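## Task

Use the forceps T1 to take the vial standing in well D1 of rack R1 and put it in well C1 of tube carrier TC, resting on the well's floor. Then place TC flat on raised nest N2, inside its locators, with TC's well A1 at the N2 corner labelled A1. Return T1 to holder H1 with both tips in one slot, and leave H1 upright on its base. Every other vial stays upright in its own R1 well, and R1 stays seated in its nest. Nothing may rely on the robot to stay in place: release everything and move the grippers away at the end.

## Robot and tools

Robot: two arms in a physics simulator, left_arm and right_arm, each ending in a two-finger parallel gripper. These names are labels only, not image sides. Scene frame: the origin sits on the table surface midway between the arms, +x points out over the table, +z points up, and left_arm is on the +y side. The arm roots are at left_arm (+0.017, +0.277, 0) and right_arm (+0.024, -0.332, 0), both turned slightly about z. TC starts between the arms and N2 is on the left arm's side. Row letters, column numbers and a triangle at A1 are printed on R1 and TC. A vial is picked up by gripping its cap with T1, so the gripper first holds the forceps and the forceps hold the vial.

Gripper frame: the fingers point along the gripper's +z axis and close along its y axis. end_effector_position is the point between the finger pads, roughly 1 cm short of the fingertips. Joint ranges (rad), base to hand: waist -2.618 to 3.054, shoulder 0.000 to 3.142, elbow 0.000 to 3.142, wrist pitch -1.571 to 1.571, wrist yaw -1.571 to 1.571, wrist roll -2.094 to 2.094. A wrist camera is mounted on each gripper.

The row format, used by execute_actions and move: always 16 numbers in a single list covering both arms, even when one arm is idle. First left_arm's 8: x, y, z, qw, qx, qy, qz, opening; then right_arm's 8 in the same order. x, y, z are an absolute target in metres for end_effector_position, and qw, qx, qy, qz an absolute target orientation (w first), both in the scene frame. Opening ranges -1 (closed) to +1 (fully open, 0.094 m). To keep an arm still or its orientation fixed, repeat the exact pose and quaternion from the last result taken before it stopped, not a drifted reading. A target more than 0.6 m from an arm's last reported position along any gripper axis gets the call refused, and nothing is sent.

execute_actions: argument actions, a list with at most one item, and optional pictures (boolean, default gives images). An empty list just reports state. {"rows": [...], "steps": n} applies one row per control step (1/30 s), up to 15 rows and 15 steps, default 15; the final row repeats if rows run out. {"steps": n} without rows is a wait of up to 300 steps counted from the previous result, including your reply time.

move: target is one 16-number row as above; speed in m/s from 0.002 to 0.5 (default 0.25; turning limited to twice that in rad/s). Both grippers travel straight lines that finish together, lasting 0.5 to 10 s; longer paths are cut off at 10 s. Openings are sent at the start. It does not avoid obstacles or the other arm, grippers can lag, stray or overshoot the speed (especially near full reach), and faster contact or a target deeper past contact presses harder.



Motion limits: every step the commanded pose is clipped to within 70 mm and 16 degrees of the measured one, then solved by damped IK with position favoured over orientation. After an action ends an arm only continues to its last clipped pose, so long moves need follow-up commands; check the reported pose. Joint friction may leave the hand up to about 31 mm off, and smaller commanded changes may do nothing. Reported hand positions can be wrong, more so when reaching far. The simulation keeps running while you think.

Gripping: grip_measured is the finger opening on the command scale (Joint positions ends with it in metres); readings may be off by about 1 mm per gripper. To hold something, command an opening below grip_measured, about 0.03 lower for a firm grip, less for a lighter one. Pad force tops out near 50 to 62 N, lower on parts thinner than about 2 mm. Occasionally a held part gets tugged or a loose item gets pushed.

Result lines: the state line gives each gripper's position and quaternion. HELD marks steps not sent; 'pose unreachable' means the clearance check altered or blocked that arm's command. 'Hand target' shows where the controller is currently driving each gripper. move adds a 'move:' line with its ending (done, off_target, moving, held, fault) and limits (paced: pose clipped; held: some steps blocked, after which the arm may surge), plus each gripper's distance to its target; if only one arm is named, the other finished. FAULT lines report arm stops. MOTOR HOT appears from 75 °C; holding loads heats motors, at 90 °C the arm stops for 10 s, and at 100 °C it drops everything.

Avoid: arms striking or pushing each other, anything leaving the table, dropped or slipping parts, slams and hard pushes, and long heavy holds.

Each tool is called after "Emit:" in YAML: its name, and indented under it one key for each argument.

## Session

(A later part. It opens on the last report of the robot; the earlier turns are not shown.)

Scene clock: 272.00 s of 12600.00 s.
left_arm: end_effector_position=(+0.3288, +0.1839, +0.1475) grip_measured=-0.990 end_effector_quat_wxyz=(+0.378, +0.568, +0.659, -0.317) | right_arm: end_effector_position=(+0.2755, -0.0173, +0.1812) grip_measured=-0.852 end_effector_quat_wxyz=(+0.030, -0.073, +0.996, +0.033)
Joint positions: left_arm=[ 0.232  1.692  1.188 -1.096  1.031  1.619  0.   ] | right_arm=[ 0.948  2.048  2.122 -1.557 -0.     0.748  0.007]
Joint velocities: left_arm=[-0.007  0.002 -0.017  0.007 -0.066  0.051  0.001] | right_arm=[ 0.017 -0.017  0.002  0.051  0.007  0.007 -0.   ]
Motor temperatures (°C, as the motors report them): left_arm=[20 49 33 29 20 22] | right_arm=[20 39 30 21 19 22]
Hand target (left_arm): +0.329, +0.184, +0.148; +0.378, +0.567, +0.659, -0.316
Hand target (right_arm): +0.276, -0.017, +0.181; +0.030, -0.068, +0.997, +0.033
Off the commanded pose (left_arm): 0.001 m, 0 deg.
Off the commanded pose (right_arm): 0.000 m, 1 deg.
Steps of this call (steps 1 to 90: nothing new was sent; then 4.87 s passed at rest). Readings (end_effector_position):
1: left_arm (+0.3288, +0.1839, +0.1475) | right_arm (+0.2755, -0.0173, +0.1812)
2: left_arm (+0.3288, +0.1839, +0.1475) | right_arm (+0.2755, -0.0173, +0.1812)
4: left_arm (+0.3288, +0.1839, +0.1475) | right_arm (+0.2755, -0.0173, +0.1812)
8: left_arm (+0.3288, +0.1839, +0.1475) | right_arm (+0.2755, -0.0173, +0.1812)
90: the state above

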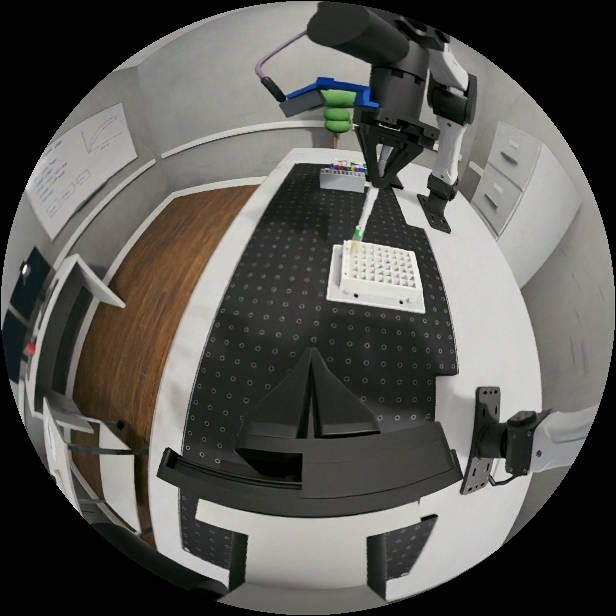

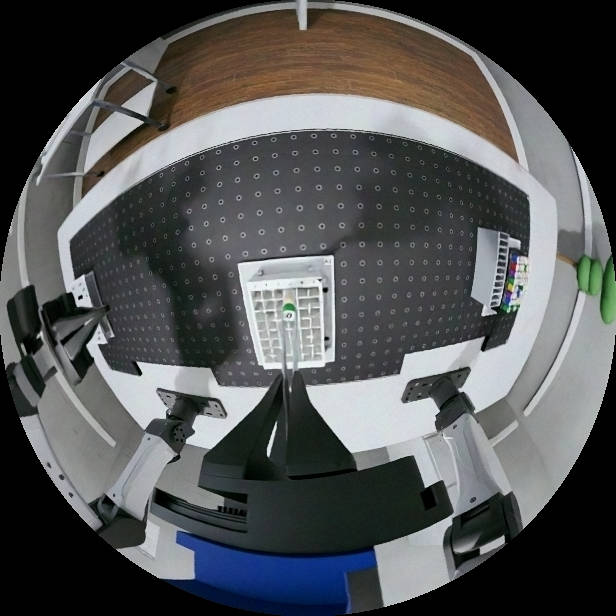

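Emit:
move:
  target: [0.3294,0.184,0.1475,0.378,0.567,0.659,-0.316,-1,0.278,-0.0142,0.162,0.012,-0.070,0.997,0.016,-0.865]
  speed: 0.015

Emit:
zoom_image:
  camera: "cam_left_wrist"
  region: [310,190,430,310]

Emit:
zoom_image:
  camera: "cam_right_wrist"
  region: [240,260,350,370]

Scene clock: 276.63 s of 12600.00 s.
left_arm: end_effector_position=(+0.3288, +0.1839, +0.1475) grip_measured=-0.990 end_effector_quat_wxyz=(+0.378, +0.568, +0.659, -0.317) | right_arm: end_effector_position=(+0.2758, -0.0160, +0.1733) grip_measured=-0.852 end_effector_quat_wxyz=(+0.022, -0.074, +0.997, +0.026)
Joint positions: left_arm=[ 0.232  1.692  1.188 -1.096  1.031  1.619  0.   ] | right_arm=[ 0.948  2.068  2.122 -1.557 -0.004  0.748  0.007]
Joint velocities: left_arm=[-0.017  0.002 -0.012  0.007 -0.022 -0.051 -0.001] | right_arm=[ 0.012 -0.007 -0.017  0.007 -0.022  0.022 -0.001]
Motor temperatures (°C, as the motors report them): left_arm=[20 49 33 29 20 22] | right_arm=[20 39 30 21 19 22]
Hand target (left_arm): +0.329, +0.184, +0.148; +0.378, +0.567, +0.659, -0.316
Hand target (right_arm): +0.278, -0.015, +0.162; +0.012, -0.070, +0.997, +0.016
Off the commanded pose (left_arm): 0.001 m, 0 deg.
Off the commanded pose (right_arm): 0.012 m, 2 deg.
move: off_target (right_arm)

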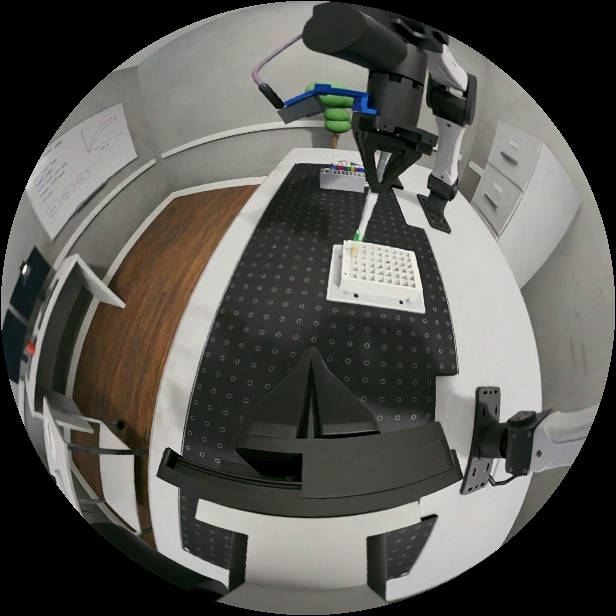

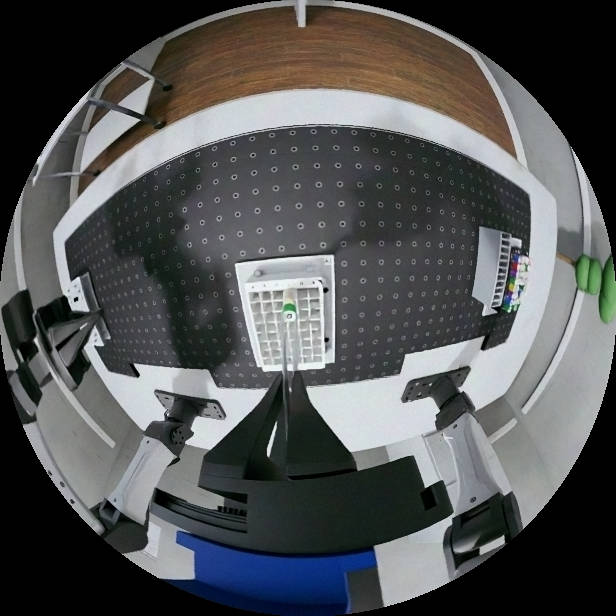

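Region (310, 190, 430, 310) of cam_left_wrist's 616x616 image, scaled by 4.200, with more detail than that image has.

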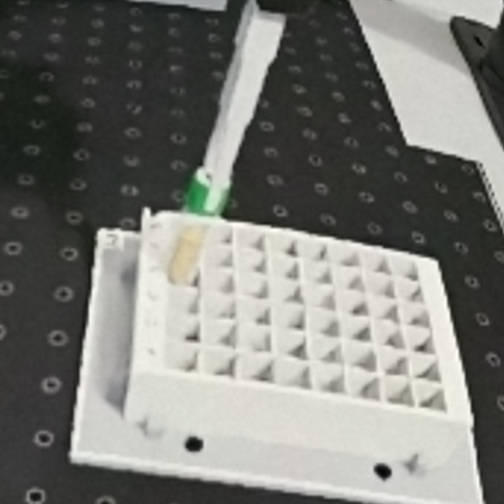

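Region (240, 260, 350, 370) of cam_right_wrist's 616x616 image, scaled by 4.582, with more detail than that image has.

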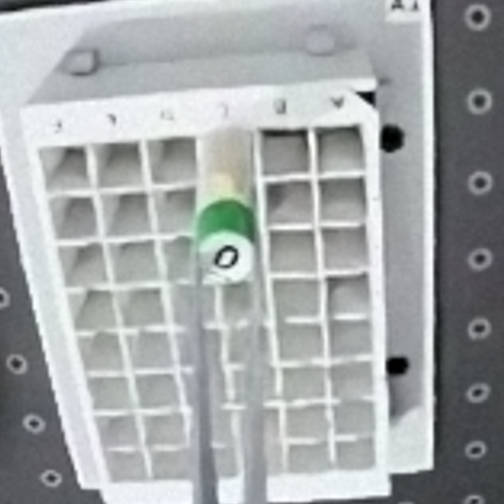

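Emit:
move:
  target: [0.3294,0.184,0.1475,0.378,0.567,0.659,-0.316,-1,0.2795,-0.0114,0.1445,-0.006,-0.070,0.9975,0.000,-0.865]
  speed: 0.015

Emit:
zoom_image:
  camera: "cam_left_wrist"
  region: [310,190,430,310]

Emit:
zoom_image:
  camera: "cam_right_wrist"
  region: [240,260,350,370]

Scene clock: 281.33 s of 12600.00 s.
left_arm: end_effector_position=(+0.3288, +0.1839, +0.1475) grip_measured=-0.990 end_effector_quat_wxyz=(+0.378, +0.568, +0.659, -0.317) | right_arm: end_effector_position=(+0.2762, -0.0120, +0.1450) grip_measured=-0.863 end_effector_quat_wxyz=(-0.008, -0.074, +0.997, +0.004)
Joint positions: left_arm=[ 0.232  1.692  1.188 -1.096  1.031  1.619  0.   ] | right_arm=[ 0.948  2.142  2.122 -1.557 -0.016  0.748  0.006]
Joint velocities: left_arm=[-0.007  0.007 -0.022 -0.037 -0.066  0.007  0.   ] | right_arm=[-0.027 -0.007 -0.012  0.051  0.007 -0.066  0.001]
Motor temperatures (°C, as the motors report them): left_arm=[20 48 33 28 20 22] | right_arm=[20 38 30 21 19 22]
Hand target (left_arm): +0.329, +0.184, +0.148; +0.378, +0.567, +0.659, -0.316
Hand target (right_arm): +0.279, -0.012, +0.144; -0.005, -0.069, +0.998, +0.001
Off the commanded pose (left_arm): 0.001 m, 0 deg.
Off the commanded pose (right_arm): 0.003 m, 1 deg.
joint sent to its limit (right arm) — the command would take joint 4 (wrist pitch) past its lower limit, so that joint was sent only as far as its limit.
move: done

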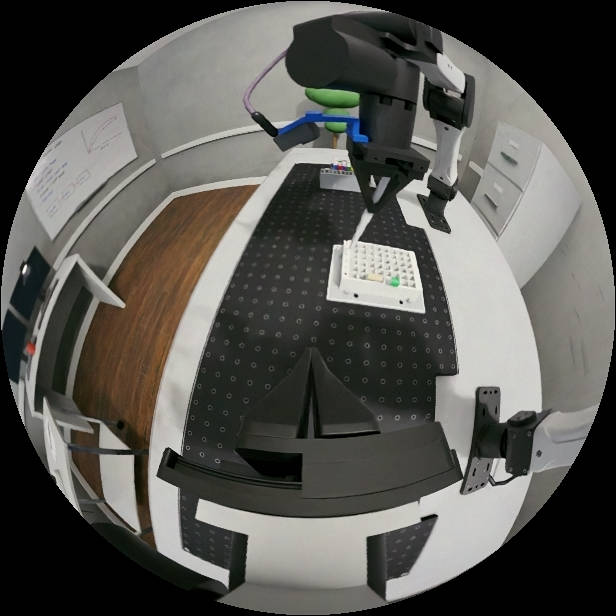

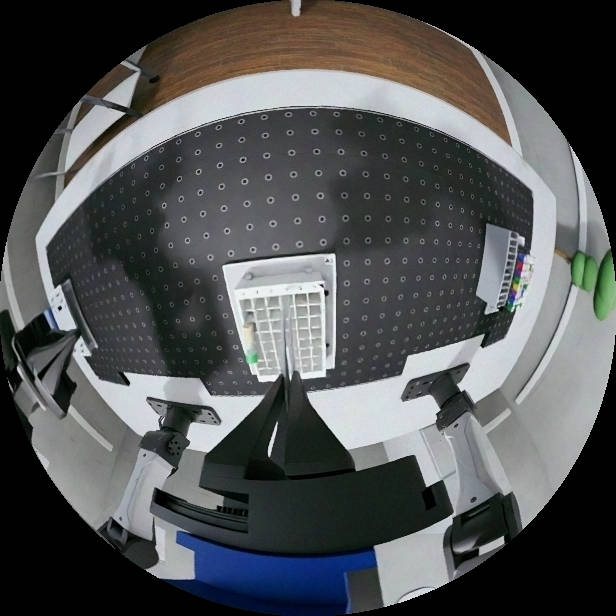

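Region (310, 190, 430, 310) of cam_left_wrist's 616x616 image, scaled by 4.200, with more detail than that image has.

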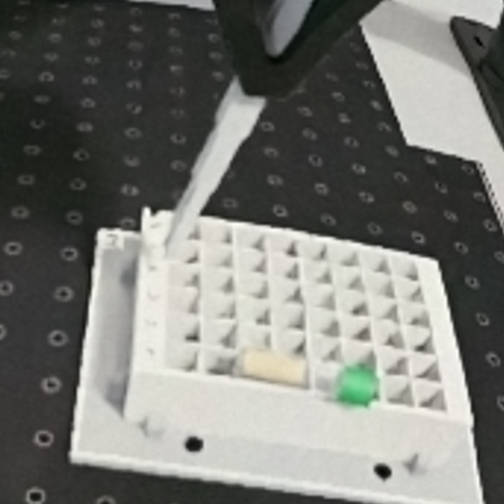

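Region (240, 260, 350, 370) of cam_right_wrist's 616x616 image, scaled by 4.582, with more detail than that image has.

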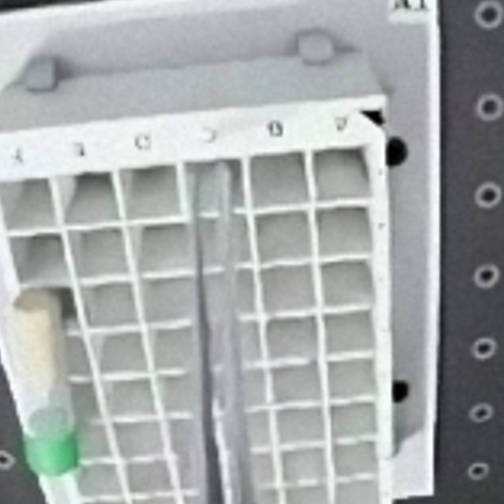

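Emit:
move:
  target: [0.30,0.25,0.20,0.378,0.567,0.659,-0.316,-1,0.272,-0.018,0.19,0.03,-0.07,0.997,0.03,-0.85]
  speed: 0.04

Emit:
move:
  target: [0.22,0.20,0.20,0,0,1,0,-0.3,0.31,-0.348,0.19,0.03,0,1,0,-0.8]
  speed: 0.2

Scene clock: 306.40 s of 12600.00 s.
left_arm: end_effector_position=(+0.3008, +0.2447, +0.1942) grip_measured=-0.990 end_effector_quat_wxyz=(+0.387, +0.559, +0.670, -0.298) | right_arm: end_effector_position=(+0.2746, -0.0168, +0.1816) grip_measured=-0.851 end_effector_quat_wxyz=(+0.028, -0.073, +0.996, +0.035)
Joint positions: left_arm=[ 0.466  1.67   1.344 -1.548  0.992  1.968  0.   ] | right_arm=[ 0.948  2.047  2.122 -1.557 -0.006  0.749  0.007]
Joint velocities: left_arm=[ 0.002 -0.012 -0.007  0.081 -0.007  0.022 -0.   ] | right_arm=[-0.007 -0.012  0.002  0.022 -0.066 -0.007  0.   ]
Motor temperatures (°C, as the motors report them): left_arm=[20 47 33 27 20 22] | right_arm=[20 40 31 21 19 22]
Hand target (left_arm): +0.299, +0.248, +0.199; +0.387, +0.559, +0.673, -0.291
Hand target (right_arm): +0.272, -0.018, +0.190; +0.038, -0.071, +0.996, +0.039
Off the commanded pose (left_arm): 0.008 m, 3 deg.
Off the commanded pose (right_arm): 0.009 m, 1 deg.
joint sent to its limit (left arm) — the command would take joint 4 (wrist pitch) past its lower limit, so that joint was sent only as far as its limit.
joint sent to its limit (right arm) — the command would take joint 4 (wrist pitch) past its lower limit, so that joint was sent only as far as its limit.
After step 90, 19.50 s passed at rest.
move: off_target (left_arm)

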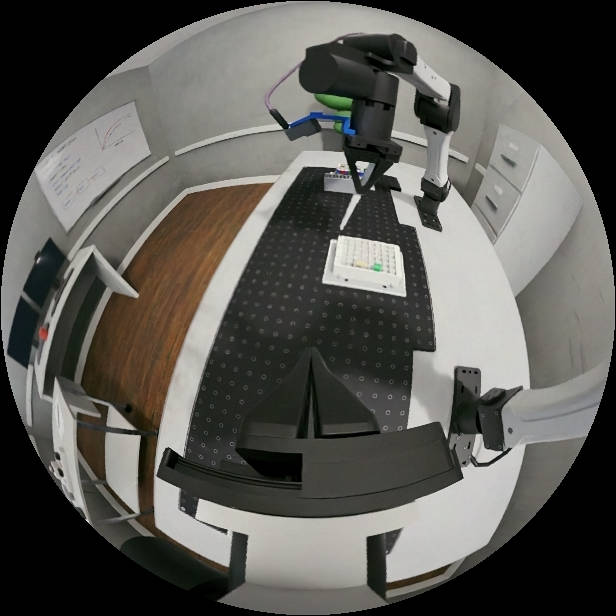

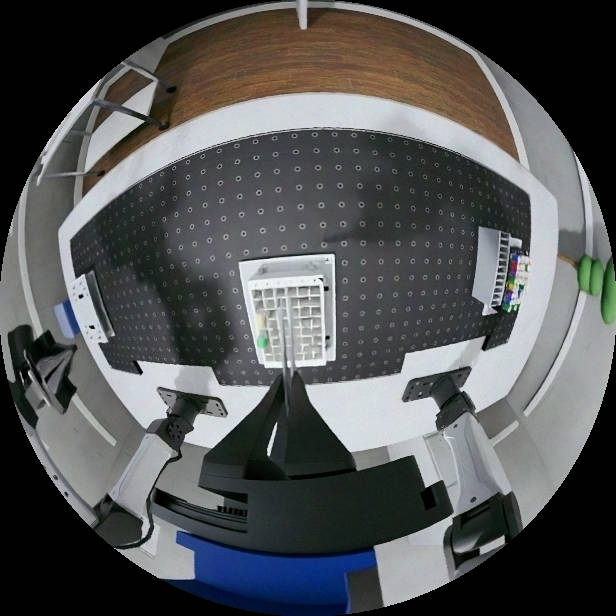

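Scene clock: 311.10 s of 12600.00 s.
left_arm: end_effector_position=(+0.2258, +0.2039, +0.2001) grip_measured=-0.302 end_effector_quat_wxyz=(+0.042, -0.005, +0.999, -0.016) | right_arm: end_effector_position=(+0.3168, -0.3482, +0.1880) grip_measured=-0.801 end_effector_quat_wxyz=(+0.031, +0.003, +1.000, +0.001)
Joint positions: left_arm=[-0.282  1.337  1.397 -1.542  0.002 -0.346  0.033] | right_arm=[-0.006  1.618  1.603 -1.493 -0.006 -0.053  0.009]
Joint velocities: left_arm=[-0.012 -0.002 -0.007 -0.037 -0.007  0.007 -0.001] | right_arm=[ 0.002 -0.002  0.012 -0.051  0.066  0.007 -0.001]
Motor temperatures (°C, as the motors report them): left_arm=[20 45 33 27 20 22] | right_arm=[20 40 31 21 19 22]
Hand target (left_arm): +0.223, +0.203, +0.201; +0.033, -0.004, +0.999, -0.010
Hand target (right_arm): +0.318, -0.350, +0.191; +0.038, +0.000, +0.999, +0.000
Off the commanded pose (left_arm): 0.007 m, 5 deg.
Off the commanded pose (right_arm): 0.007 m, 0 deg.
joint sent to its limit (left arm) — the command would take joint 4 (wrist pitch) past its lower limit, so that joint was sent only as far as its limit.
move: off_target (left_arm)

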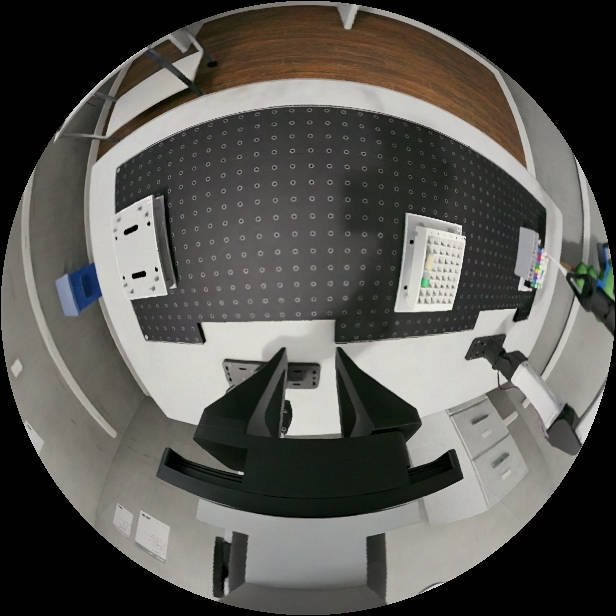

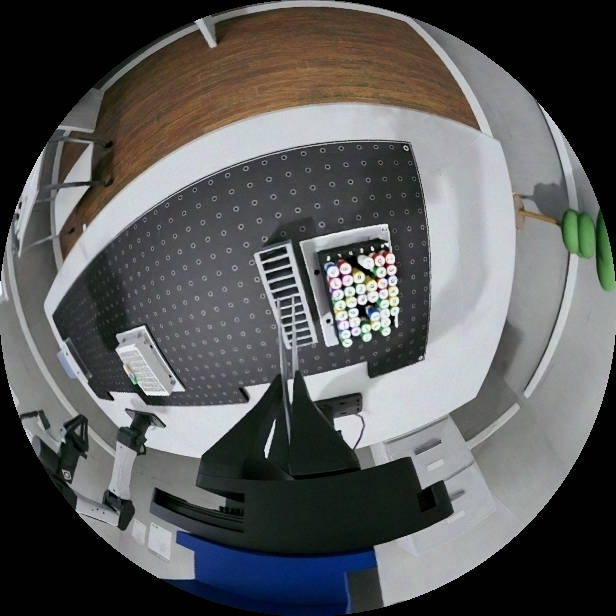

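Emit:
move:
  target: [0.27,0.024,0.12,0,0,1,0,-0.4,0.317,-0.350,0.158,0.0,0,1,0,-0.8]
  speed: 0.08

Emit:
zoom_image:
  camera: "cam_right_wrist"
  region: [230,240,370,380]

Scene clock: 315.77 s of 12600.00 s.
left_arm: end_effector_position=(+0.2710, +0.0338, +0.1238) grip_measured=-0.397 end_effector_quat_wxyz=(+0.000, -0.000, +1.000, +0.003) | right_arm: end_effector_position=(+0.3165, -0.3481, +0.1665) grip_measured=-0.801 end_effector_quat_wxyz=(+0.009, +0.002, +1.000, +0.003)
Joint positions: left_arm=[-0.713  1.882  1.661 -1.354 -0.005 -0.766  0.028] | right_arm=[-0.006  1.643  1.545 -1.454 -0.006 -0.055  0.009]
Joint velocities: left_arm=[ 0.017 -0.002  0.017  0.022 -0.022  0.037 -0.001] | right_arm=[-0.007 -0.022 -0.002 -0.037 -0.037 -0.051  0.   ]
Motor temperatures (°C, as the motors report them): left_arm=[20 44 34 27 20 22] | right_arm=[20 38 31 21 19 22]
Hand target (left_arm): +0.274, +0.025, +0.122; +0.003, +0.001, +1.000, -0.003
Hand target (right_arm): +0.317, -0.350, +0.158; +0.000, +0.001, +1.000, -0.000
Off the commanded pose (left_arm): 0.011 m, 0 deg.
Off the commanded pose (right_arm): 0.009 m, 1 deg.
move: off_target (left_arm)

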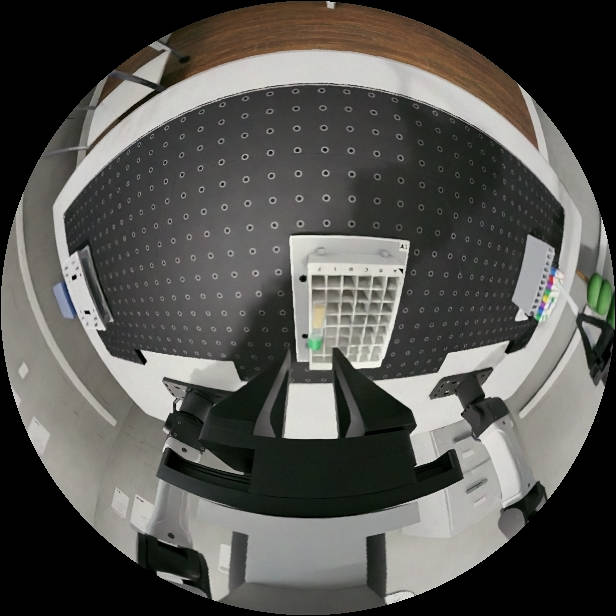

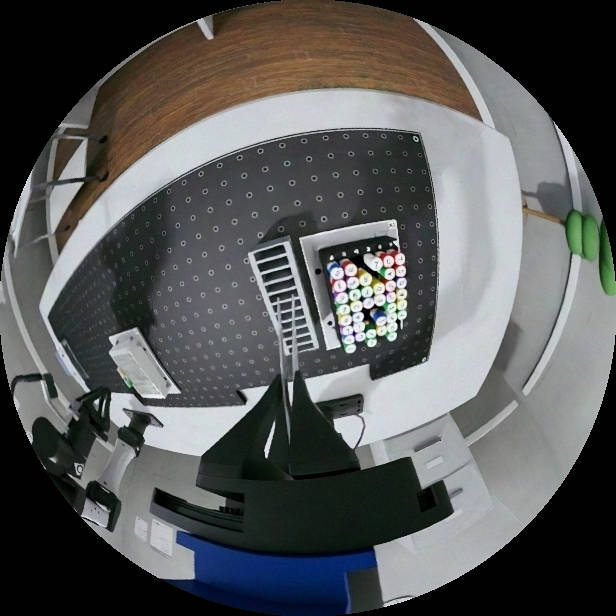

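Region (230, 240, 370, 380) of cam_right_wrist's 616x616 image, scaled by 3.600, with more detail than that image has.

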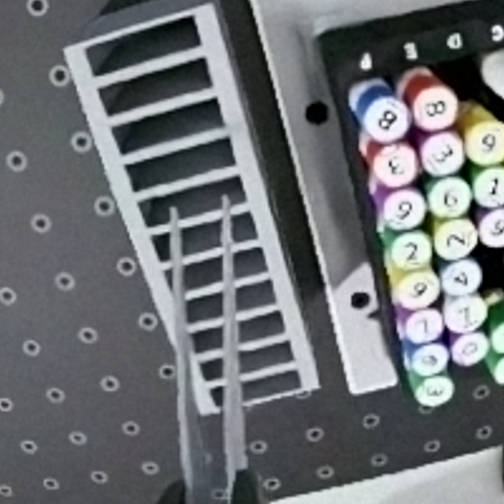

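Emit:
move:
  target: [0.27,0.022,0.10,0,0,1,0,-0.4,0.317,-0.352,0.146,0.0,-0.12,0.993,0,-0.83]
  speed: 0.03

Emit:
zoom_image:
  camera: "cam_right_wrist"
  region: [230,240,370,380]

Scene clock: 323.33 s of 12600.00 s.
left_arm: end_effector_position=(+0.2767, +0.0250, +0.1168) grip_measured=-0.397 end_effector_quat_wxyz=(+0.015, -0.005, +1.000, -0.012) | right_arm: end_effector_position=(+0.3171, -0.3482, +0.1539) grip_measured=-0.828 end_effector_quat_wxyz=(+0.008, -0.118, +0.993, +0.002)
Joint positions: left_arm=[-0.719  1.882  1.633 -1.284 -0.005 -0.781  0.028] | right_arm=[-0.006  1.643  1.494 -1.407 -0.006 -0.296  0.008]
Joint velocities: left_arm=[-0.017  0.012 -0.017  0.066 -0.022 -0.007 -0.001] | right_arm=[ 0.002 -0.022  0.002 -0.022 -0.081 -0.081 -0.001]
Motor temperatures (°C, as the motors report them): left_arm=[20 45 34 27 20 22] | right_arm=[20 37 31 21 19 22]
Hand target (left_arm): +0.270, +0.023, +0.101; +0.000, -0.000, +1.000, +0.000
Hand target (right_arm): +0.317, -0.352, +0.146; -0.000, -0.120, +0.993, +0.000
Off the commanded pose (left_arm): 0.018 m, 2 deg.
Off the commanded pose (right_arm): 0.009 m, 1 deg.
After step 90, 0.23 s passed at rest.
move: off_target (left_arm)

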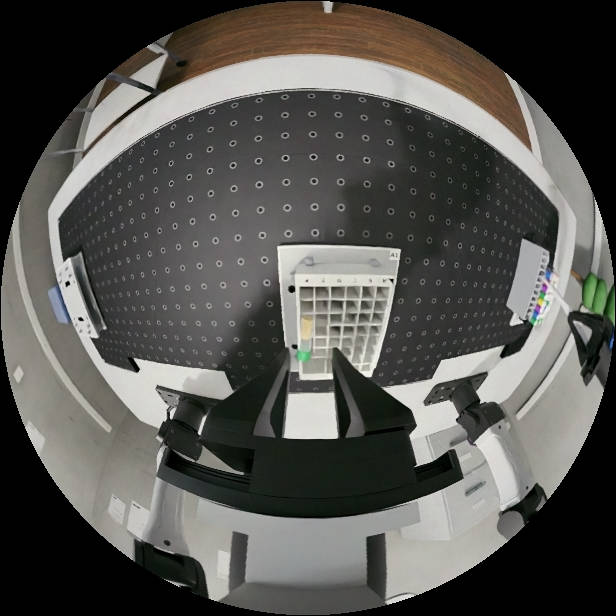

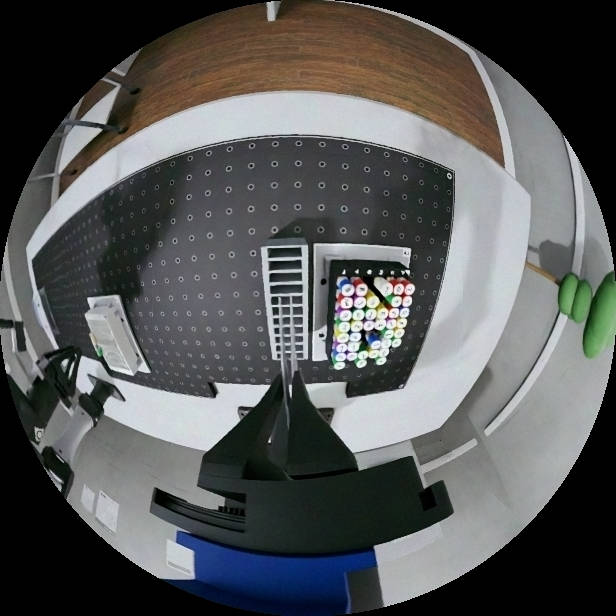

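Region (230, 240, 370, 380) of cam_right_wrist's 616x616 image, scaled by 3.600, with more detail than that image has.

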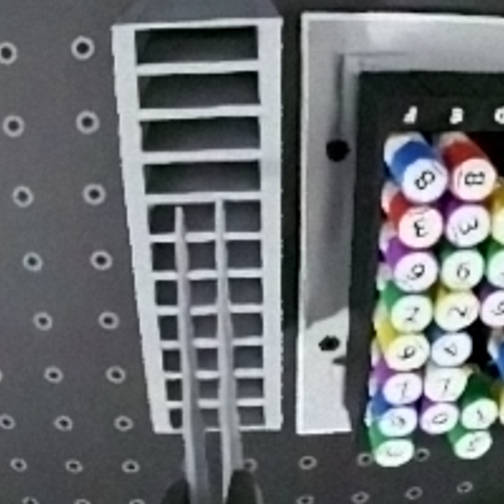

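Emit:
move:
  target: [0.27,0.030,0.10,0,0,1,0,-0.4,0.316,-0.350,0.138,0.0,-0.12,0.993,0,-0.83]
  speed: 0.015

Emit:
zoom_image:
  camera: "cam_right_wrist"
  region: [230,240,370,380]

Emit:
zoom_image:
  camera: "cam_left_wrist"
  region: [490,220,610,340]

Scene clock: 326.67 s of 12600.00 s.
left_arm: end_effector_position=(+0.2728, +0.0287, +0.1093) grip_measured=-0.397 end_effector_quat_wxyz=(+0.007, -0.003, +1.000, -0.004) | right_arm: end_effector_position=(+0.3151, -0.3481, +0.1454) grip_measured=-0.828 end_effector_quat_wxyz=(+0.003, -0.119, +0.993, +0.002)
Joint positions: left_arm=[-0.719  1.882  1.604 -1.276 -0.005 -0.779  0.028] | right_arm=[-0.006  1.643  1.46  -1.383 -0.006 -0.298  0.008]
Joint velocities: left_arm=[-0.017 -0.002 -0.007  0.022 -0.051 -0.037 -0.002] | right_arm=[-0.022  0.007 -0.017 -0.022 -0.081  0.022 -0.001]
Motor temperatures (°C, as the motors report them): left_arm=[20 46 33 27 20 22] | right_arm=[20 36 31 21 19 22]
Hand target (left_arm): +0.270, +0.030, +0.100; -0.000, +0.000, +1.000, +0.000
Hand target (right_arm): +0.316, -0.350, +0.138; -0.000, -0.120, +0.993, -0.000
Off the commanded pose (left_arm): 0.010 m, 1 deg.
Off the commanded pose (right_arm): 0.008 m, 0 deg.
move: done

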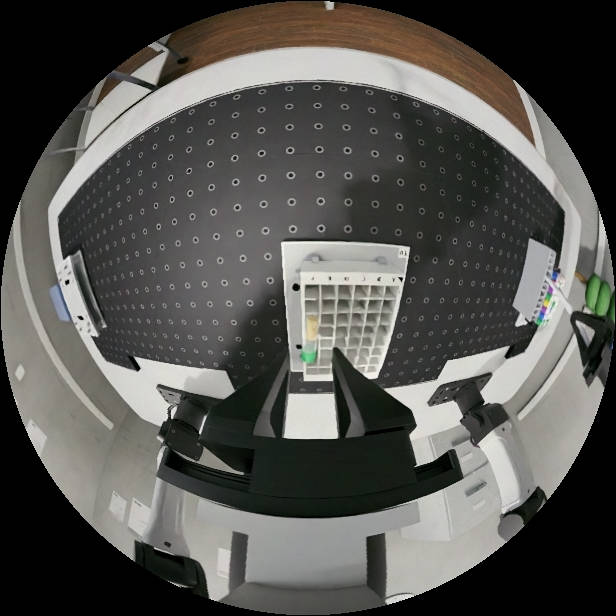

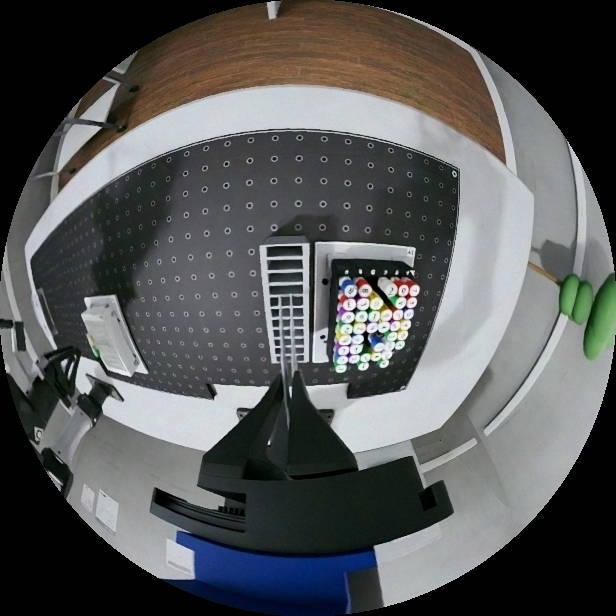

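Region (230, 240, 370, 380) of cam_right_wrist's 616x616 image, scaled by 3.600, with more detail than that image has.

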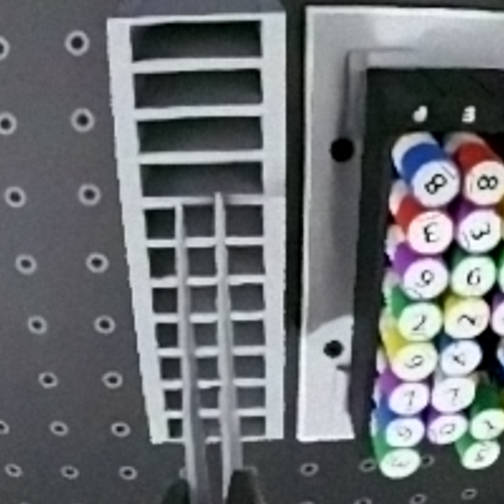

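Region (490, 220, 610, 340) of cam_left_wrist's 616x616 image, scaled by 4.200, with more detail than that image has.

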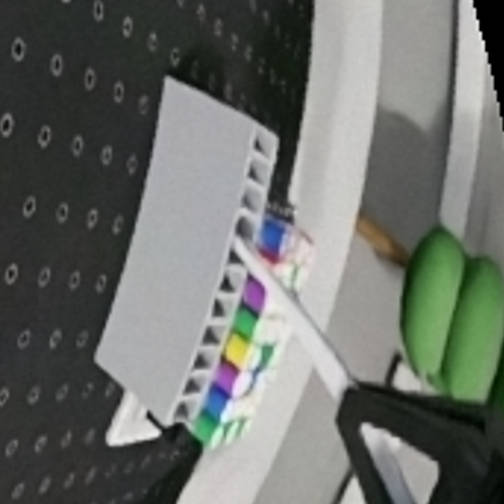

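Emit:
move:
  target: [0.27,0.030,0.10,0,0,1,0,-0.4,0.3195,-0.349,0.1465,0.012,-0.119,0.993,0.002,-0.83]
  speed: 0.01

Emit:
zoom_image:
  camera: "cam_right_wrist"
  region: [250,260,330,340]

Emit:
zoom_image:
  camera: "cam_left_wrist"
  region: [520,240,590,310]

Scene clock: 330.53 s of 12600.00 s.
left_arm: end_effector_position=(+0.2730, +0.0285, +0.1093) grip_measured=-0.397 end_effector_quat_wxyz=(+0.008, -0.003, +1.000, -0.004) | right_arm: end_effector_position=(+0.3148, -0.3481, +0.1454) grip_measured=-0.828 end_effector_quat_wxyz=(+0.002, -0.119, +0.993, +0.003)
Joint positions: left_arm=[-0.719  1.882  1.604 -1.275 -0.005 -0.779  0.028] | right_arm=[-0.006  1.643  1.46  -1.384 -0.006 -0.298  0.008]
Joint velocities: left_arm=[ 0.002 -0.007 -0.002  0.007 -0.007 -0.037 -0.   ] | right_arm=[ 0.012 -0.017 -0.017  0.037  0.066 -0.007  0.001]
Motor temperatures (°C, as the motors report them): left_arm=[20 47 33 27 20 22] | right_arm=[20 36 30 21 19 22]
Hand target (left_arm): +0.270, +0.030, +0.100; -0.000, -0.000, +1.000, +0.000
Hand target (right_arm): +0.319, -0.349, +0.147; +0.012, -0.119, +0.993, +0.002
Off the commanded pose (left_arm): 0.010 m, 1 deg.
Off the commanded pose (right_arm): 0.005 m, 1 deg.
move: done

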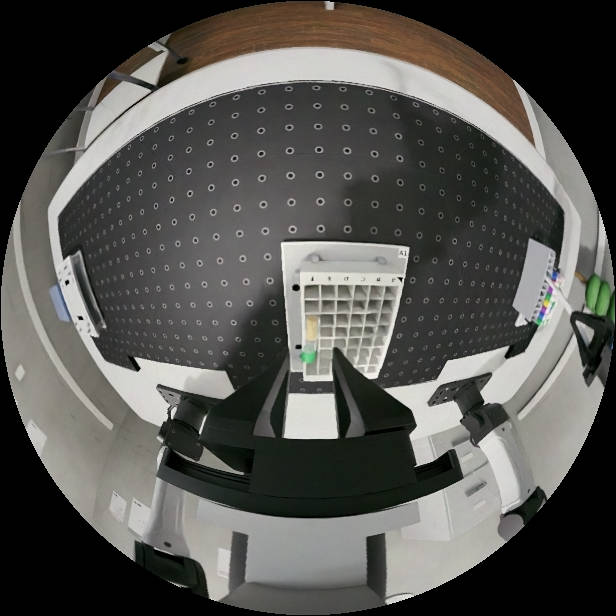

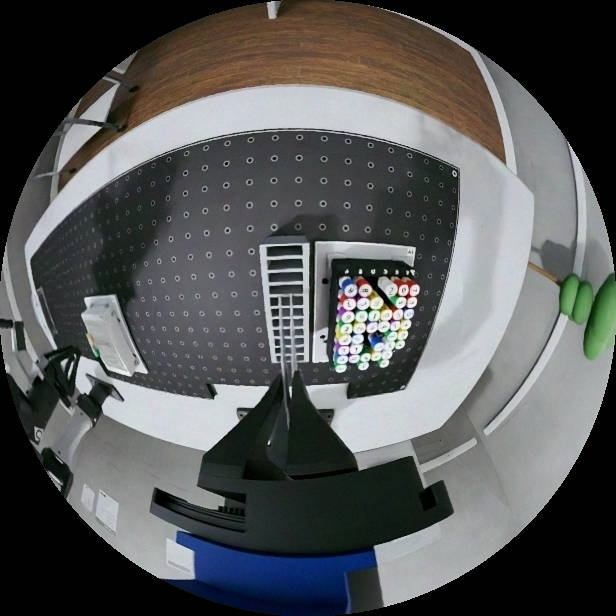

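Region (250, 260, 330, 340) of cam_right_wrist's 616x616 image, scaled by 6.300, with more detail than that image has.

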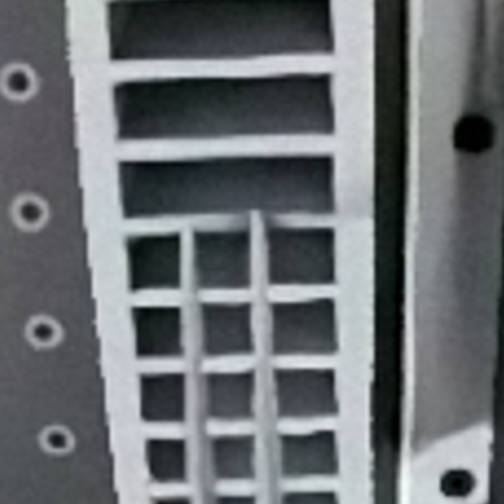

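Region (520, 240, 590, 310) of cam_left_wrist's 616x616 image, scaled by 7.200, with more detail than that image has.

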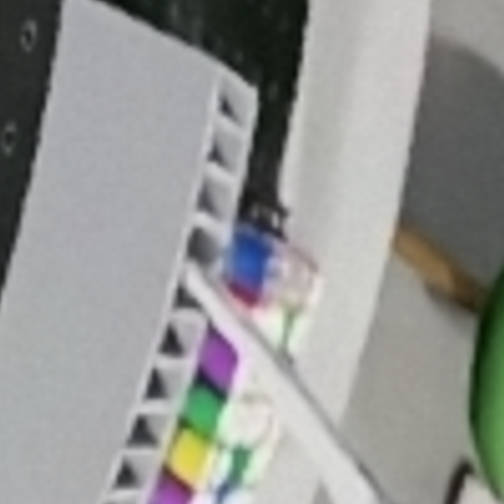

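Emit:
move:
  target: [0.27,0.030,0.10,0,0,1,0,-0.4,0.3095,-0.3481,0.1454,-0.012,-0.119,0.993,0.002,-0.83]
  speed: 0.01

Emit:
zoom_image:
  camera: "cam_right_wrist"
  region: [250,260,330,340]

Scene clock: 333.90 s of 12600.00 s.
left_arm: end_effector_position=(+0.2730, +0.0285, +0.1093) grip_measured=-0.397 end_effector_quat_wxyz=(+0.008, -0.003, +1.000, -0.004) | right_arm: end_effector_position=(+0.3099, -0.3478, +0.1454) grip_measured=-0.828 end_effector_quat_wxyz=(-0.008, -0.119, +0.993, +0.004)
Joint positions: left_arm=[-0.719  1.882  1.604 -1.275 -0.005 -0.779  0.028] | right_arm=[-0.006  1.643  1.46  -1.405 -0.006 -0.298  0.008]
Joint velocities: left_arm=[-0.012 -0.007 -0.012  0.081 -0.11   0.022 -0.   ] | right_arm=[-0.022  0.012  0.002  0.037  0.037 -0.081 -0.   ]
Motor temperatures (°C, as the motors report them): left_arm=[20 47 33 27 20 22] | right_arm=[20 36 31 21 19 22]
Hand target (left_arm): +0.270, +0.030, +0.100; -0.000, +0.000, +1.000, +0.000
Hand target (right_arm): +0.310, -0.348, +0.145; -0.012, -0.119, +0.993, +0.002
Off the commanded pose (left_arm): 0.010 m, 1 deg.
Off the commanded pose (right_arm): 0.000 m, 1 deg.
move: done

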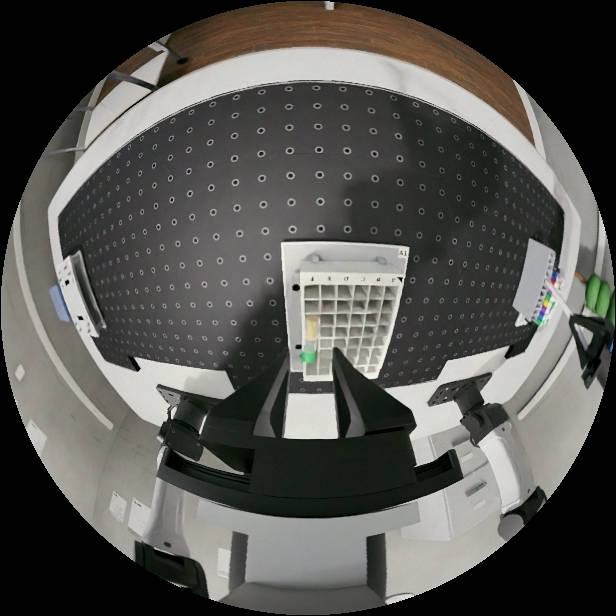

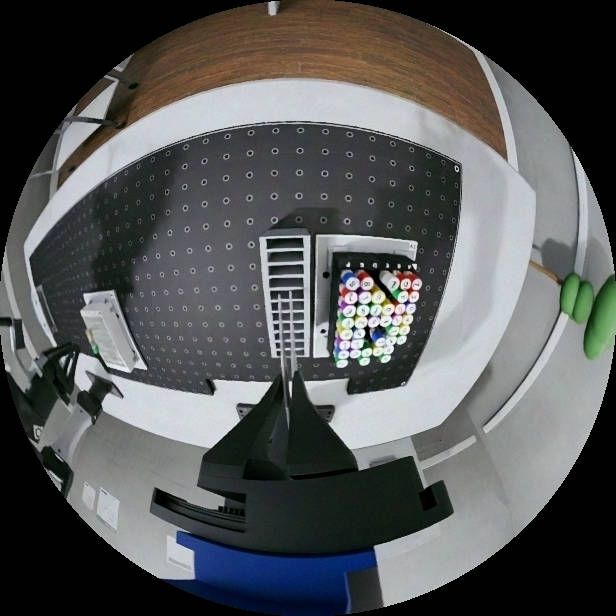

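Region (250, 260, 330, 340) of cam_right_wrist's 616x616 image, scaled by 6.300, with more detail than that image has.

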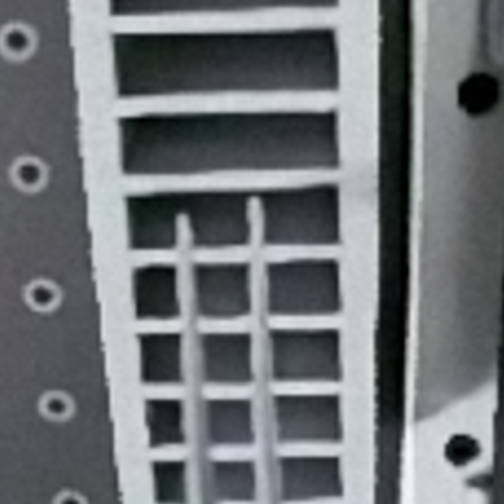

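Emit:
move:
  target: [0.27,0.030,0.10,0,0,1,0,-0.4,0.316,-0.348,0.128,-0.012,-0.119,0.993,0.002,-0.82]
  speed: 0.012

Emit:
zoom_image:
  camera: "cam_right_wrist"
  region: [250,260,330,340]

Emit:
zoom_image:
  camera: "cam_left_wrist"
  region: [500,230,600,330]

Scene clock: 337.83 s of 12600.00 s.
left_arm: end_effector_position=(+0.2730, +0.0285, +0.1093) grip_measured=-0.397 end_effector_quat_wxyz=(+0.008, -0.003, +1.000, -0.004) | right_arm: end_effector_position=(+0.3136, -0.3480, +0.1407) grip_measured=-0.821 end_effector_quat_wxyz=(-0.001, -0.119, +0.993, +0.003)
Joint positions: left_arm=[-0.719  1.882  1.604 -1.275 -0.005 -0.779  0.028] | right_arm=[-0.006  1.643  1.442 -1.372 -0.006 -0.298  0.008]
Joint velocities: left_arm=[ 0.002 -0.007  0.007  0.007 -0.007 -0.007  0.   ] | right_arm=[ 0.002  0.007  0.022 -0.051 -0.051 -0.066  0.001]
Motor temperatures (°C, as the motors report them): left_arm=[20 48 33 26 20 22] | right_arm=[20 35 31 21 19 22]
Hand target (left_arm): +0.270, +0.030, +0.100; -0.000, +0.000, +1.000, +0.000
Hand target (right_arm): +0.315, -0.348, +0.128; -0.012, -0.119, +0.993, +0.002
Off the commanded pose (left_arm): 0.010 m, 1 deg.
Off the commanded pose (right_arm): 0.013 m, 1 deg.
move: off_target (right_arm)

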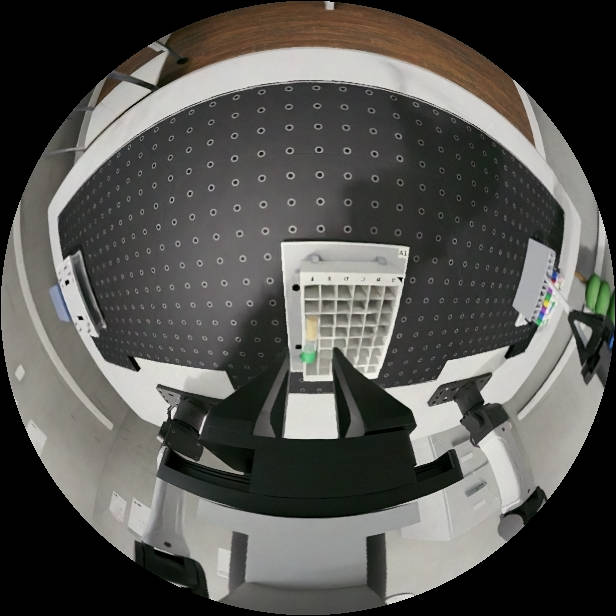

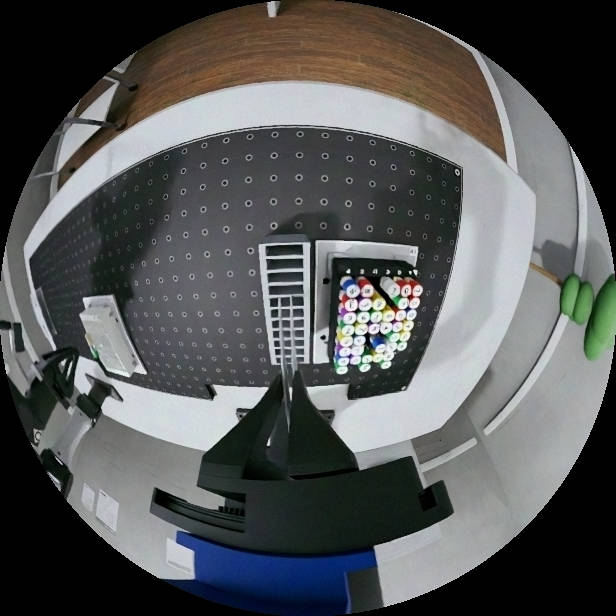

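Region (250, 260, 330, 340) of cam_right_wrist's 616x616 image, scaled by 6.300, with more detail than that image has.

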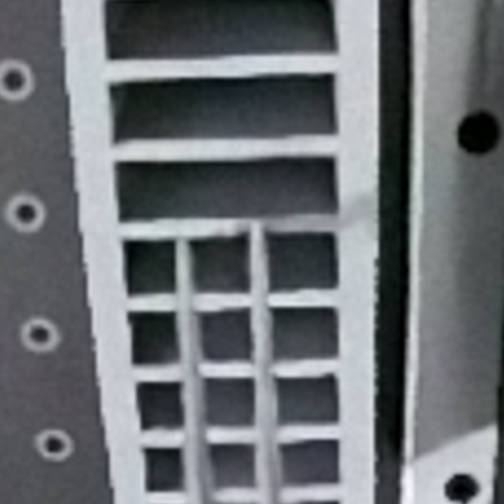

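Region (500, 230, 600, 330) of cam_left_wrist's 616x616 image, scaled by 5.040, with more detail than that image has.

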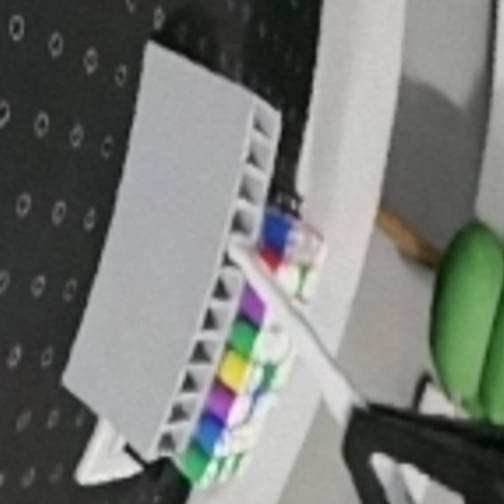

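Emit:
move:
  target: [0.27,0.030,0.10,0,0,1,0,-0.4,0.335,-0.346,0.128,-0.0,-0.119,0.993,0.002,-0.81]
  speed: 0.012

Emit:
zoom_image:
  camera: "cam_right_wrist"
  region: [240,260,340,360]

Emit:
zoom_image:
  camera: "cam_left_wrist"
  region: [500,230,600,330]

Scene clock: 342.63 s of 12600.00 s.
left_arm: end_effector_position=(+0.2730, +0.0285, +0.1093) grip_measured=-0.397 end_effector_quat_wxyz=(+0.008, -0.003, +1.000, -0.004) | right_arm: end_effector_position=(+0.3219, -0.3474, +0.1237) grip_measured=-0.811 end_effector_quat_wxyz=(-0.017, -0.120, +0.993, +0.006)
Joint positions: left_arm=[-0.719  1.882  1.604 -1.275 -0.005 -0.779  0.028] | right_arm=[-0.003  1.705  1.442 -1.343 -0.006 -0.297  0.009]
Joint velocities: left_arm=[ 0.002 -0.012 -0.002 -0.066 -0.007 -0.037 -0.   ] | right_arm=[ 0.002  0.012 -0.007  0.007 -0.037 -0.037  0.   ]
Motor temperatures (°C, as the motors report them): left_arm=[20 49 32 26 20 22] | right_arm=[20 34 31 21 19 22]
Hand target (left_arm): +0.270, +0.030, +0.100; -0.000, +0.000, +1.000, +0.000
Hand target (right_arm): +0.334, -0.346, +0.128; -0.000, -0.119, +0.993, +0.002
Off the commanded pose (left_arm): 0.010 m, 1 deg.
Off the commanded pose (right_arm): 0.014 m, 2 deg.
move: off_target (right_arm)

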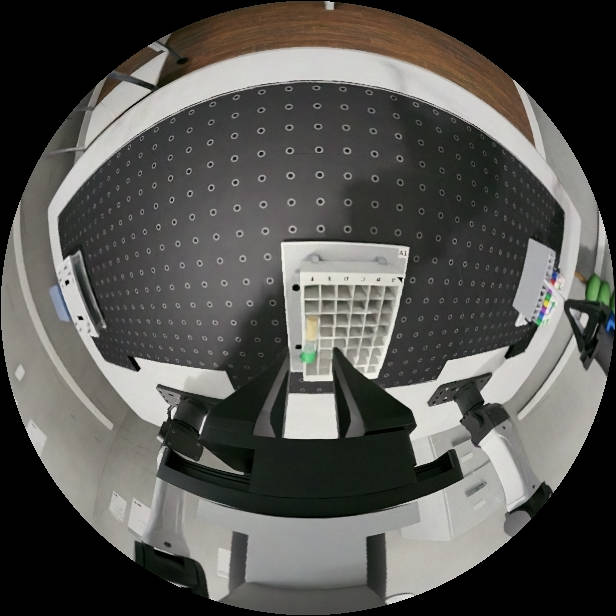

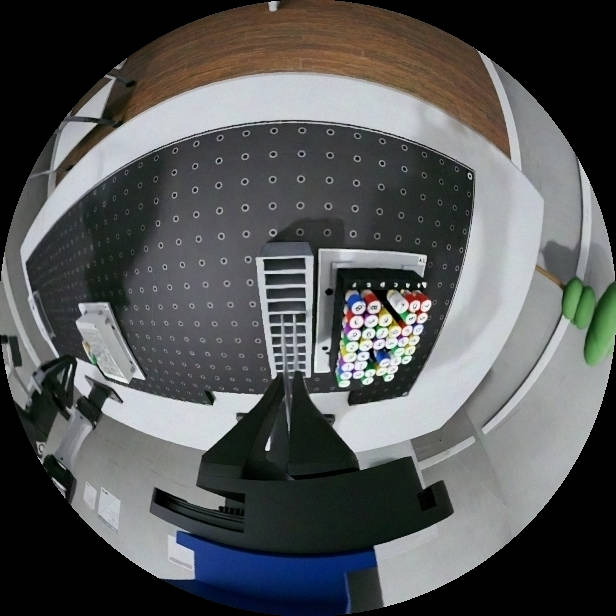

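Region (240, 260, 340, 360) of cam_right_wrist's 616x616 image, scaled by 5.040, with more detail than that image has.

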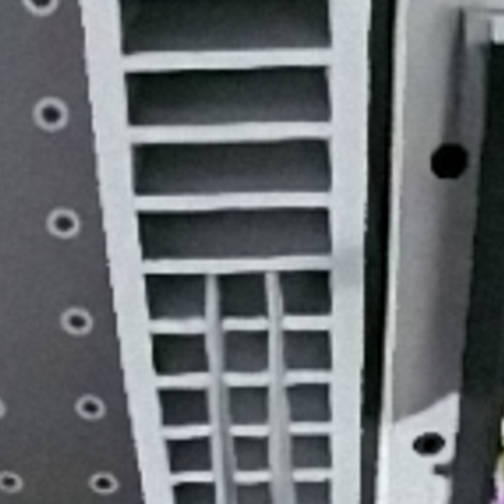

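Region (500, 230, 600, 330) of cam_left_wrist's 616x616 image, scaled by 5.040, with more detail than that image has.

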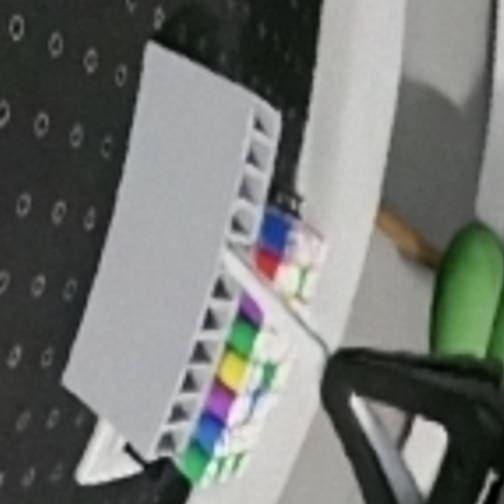

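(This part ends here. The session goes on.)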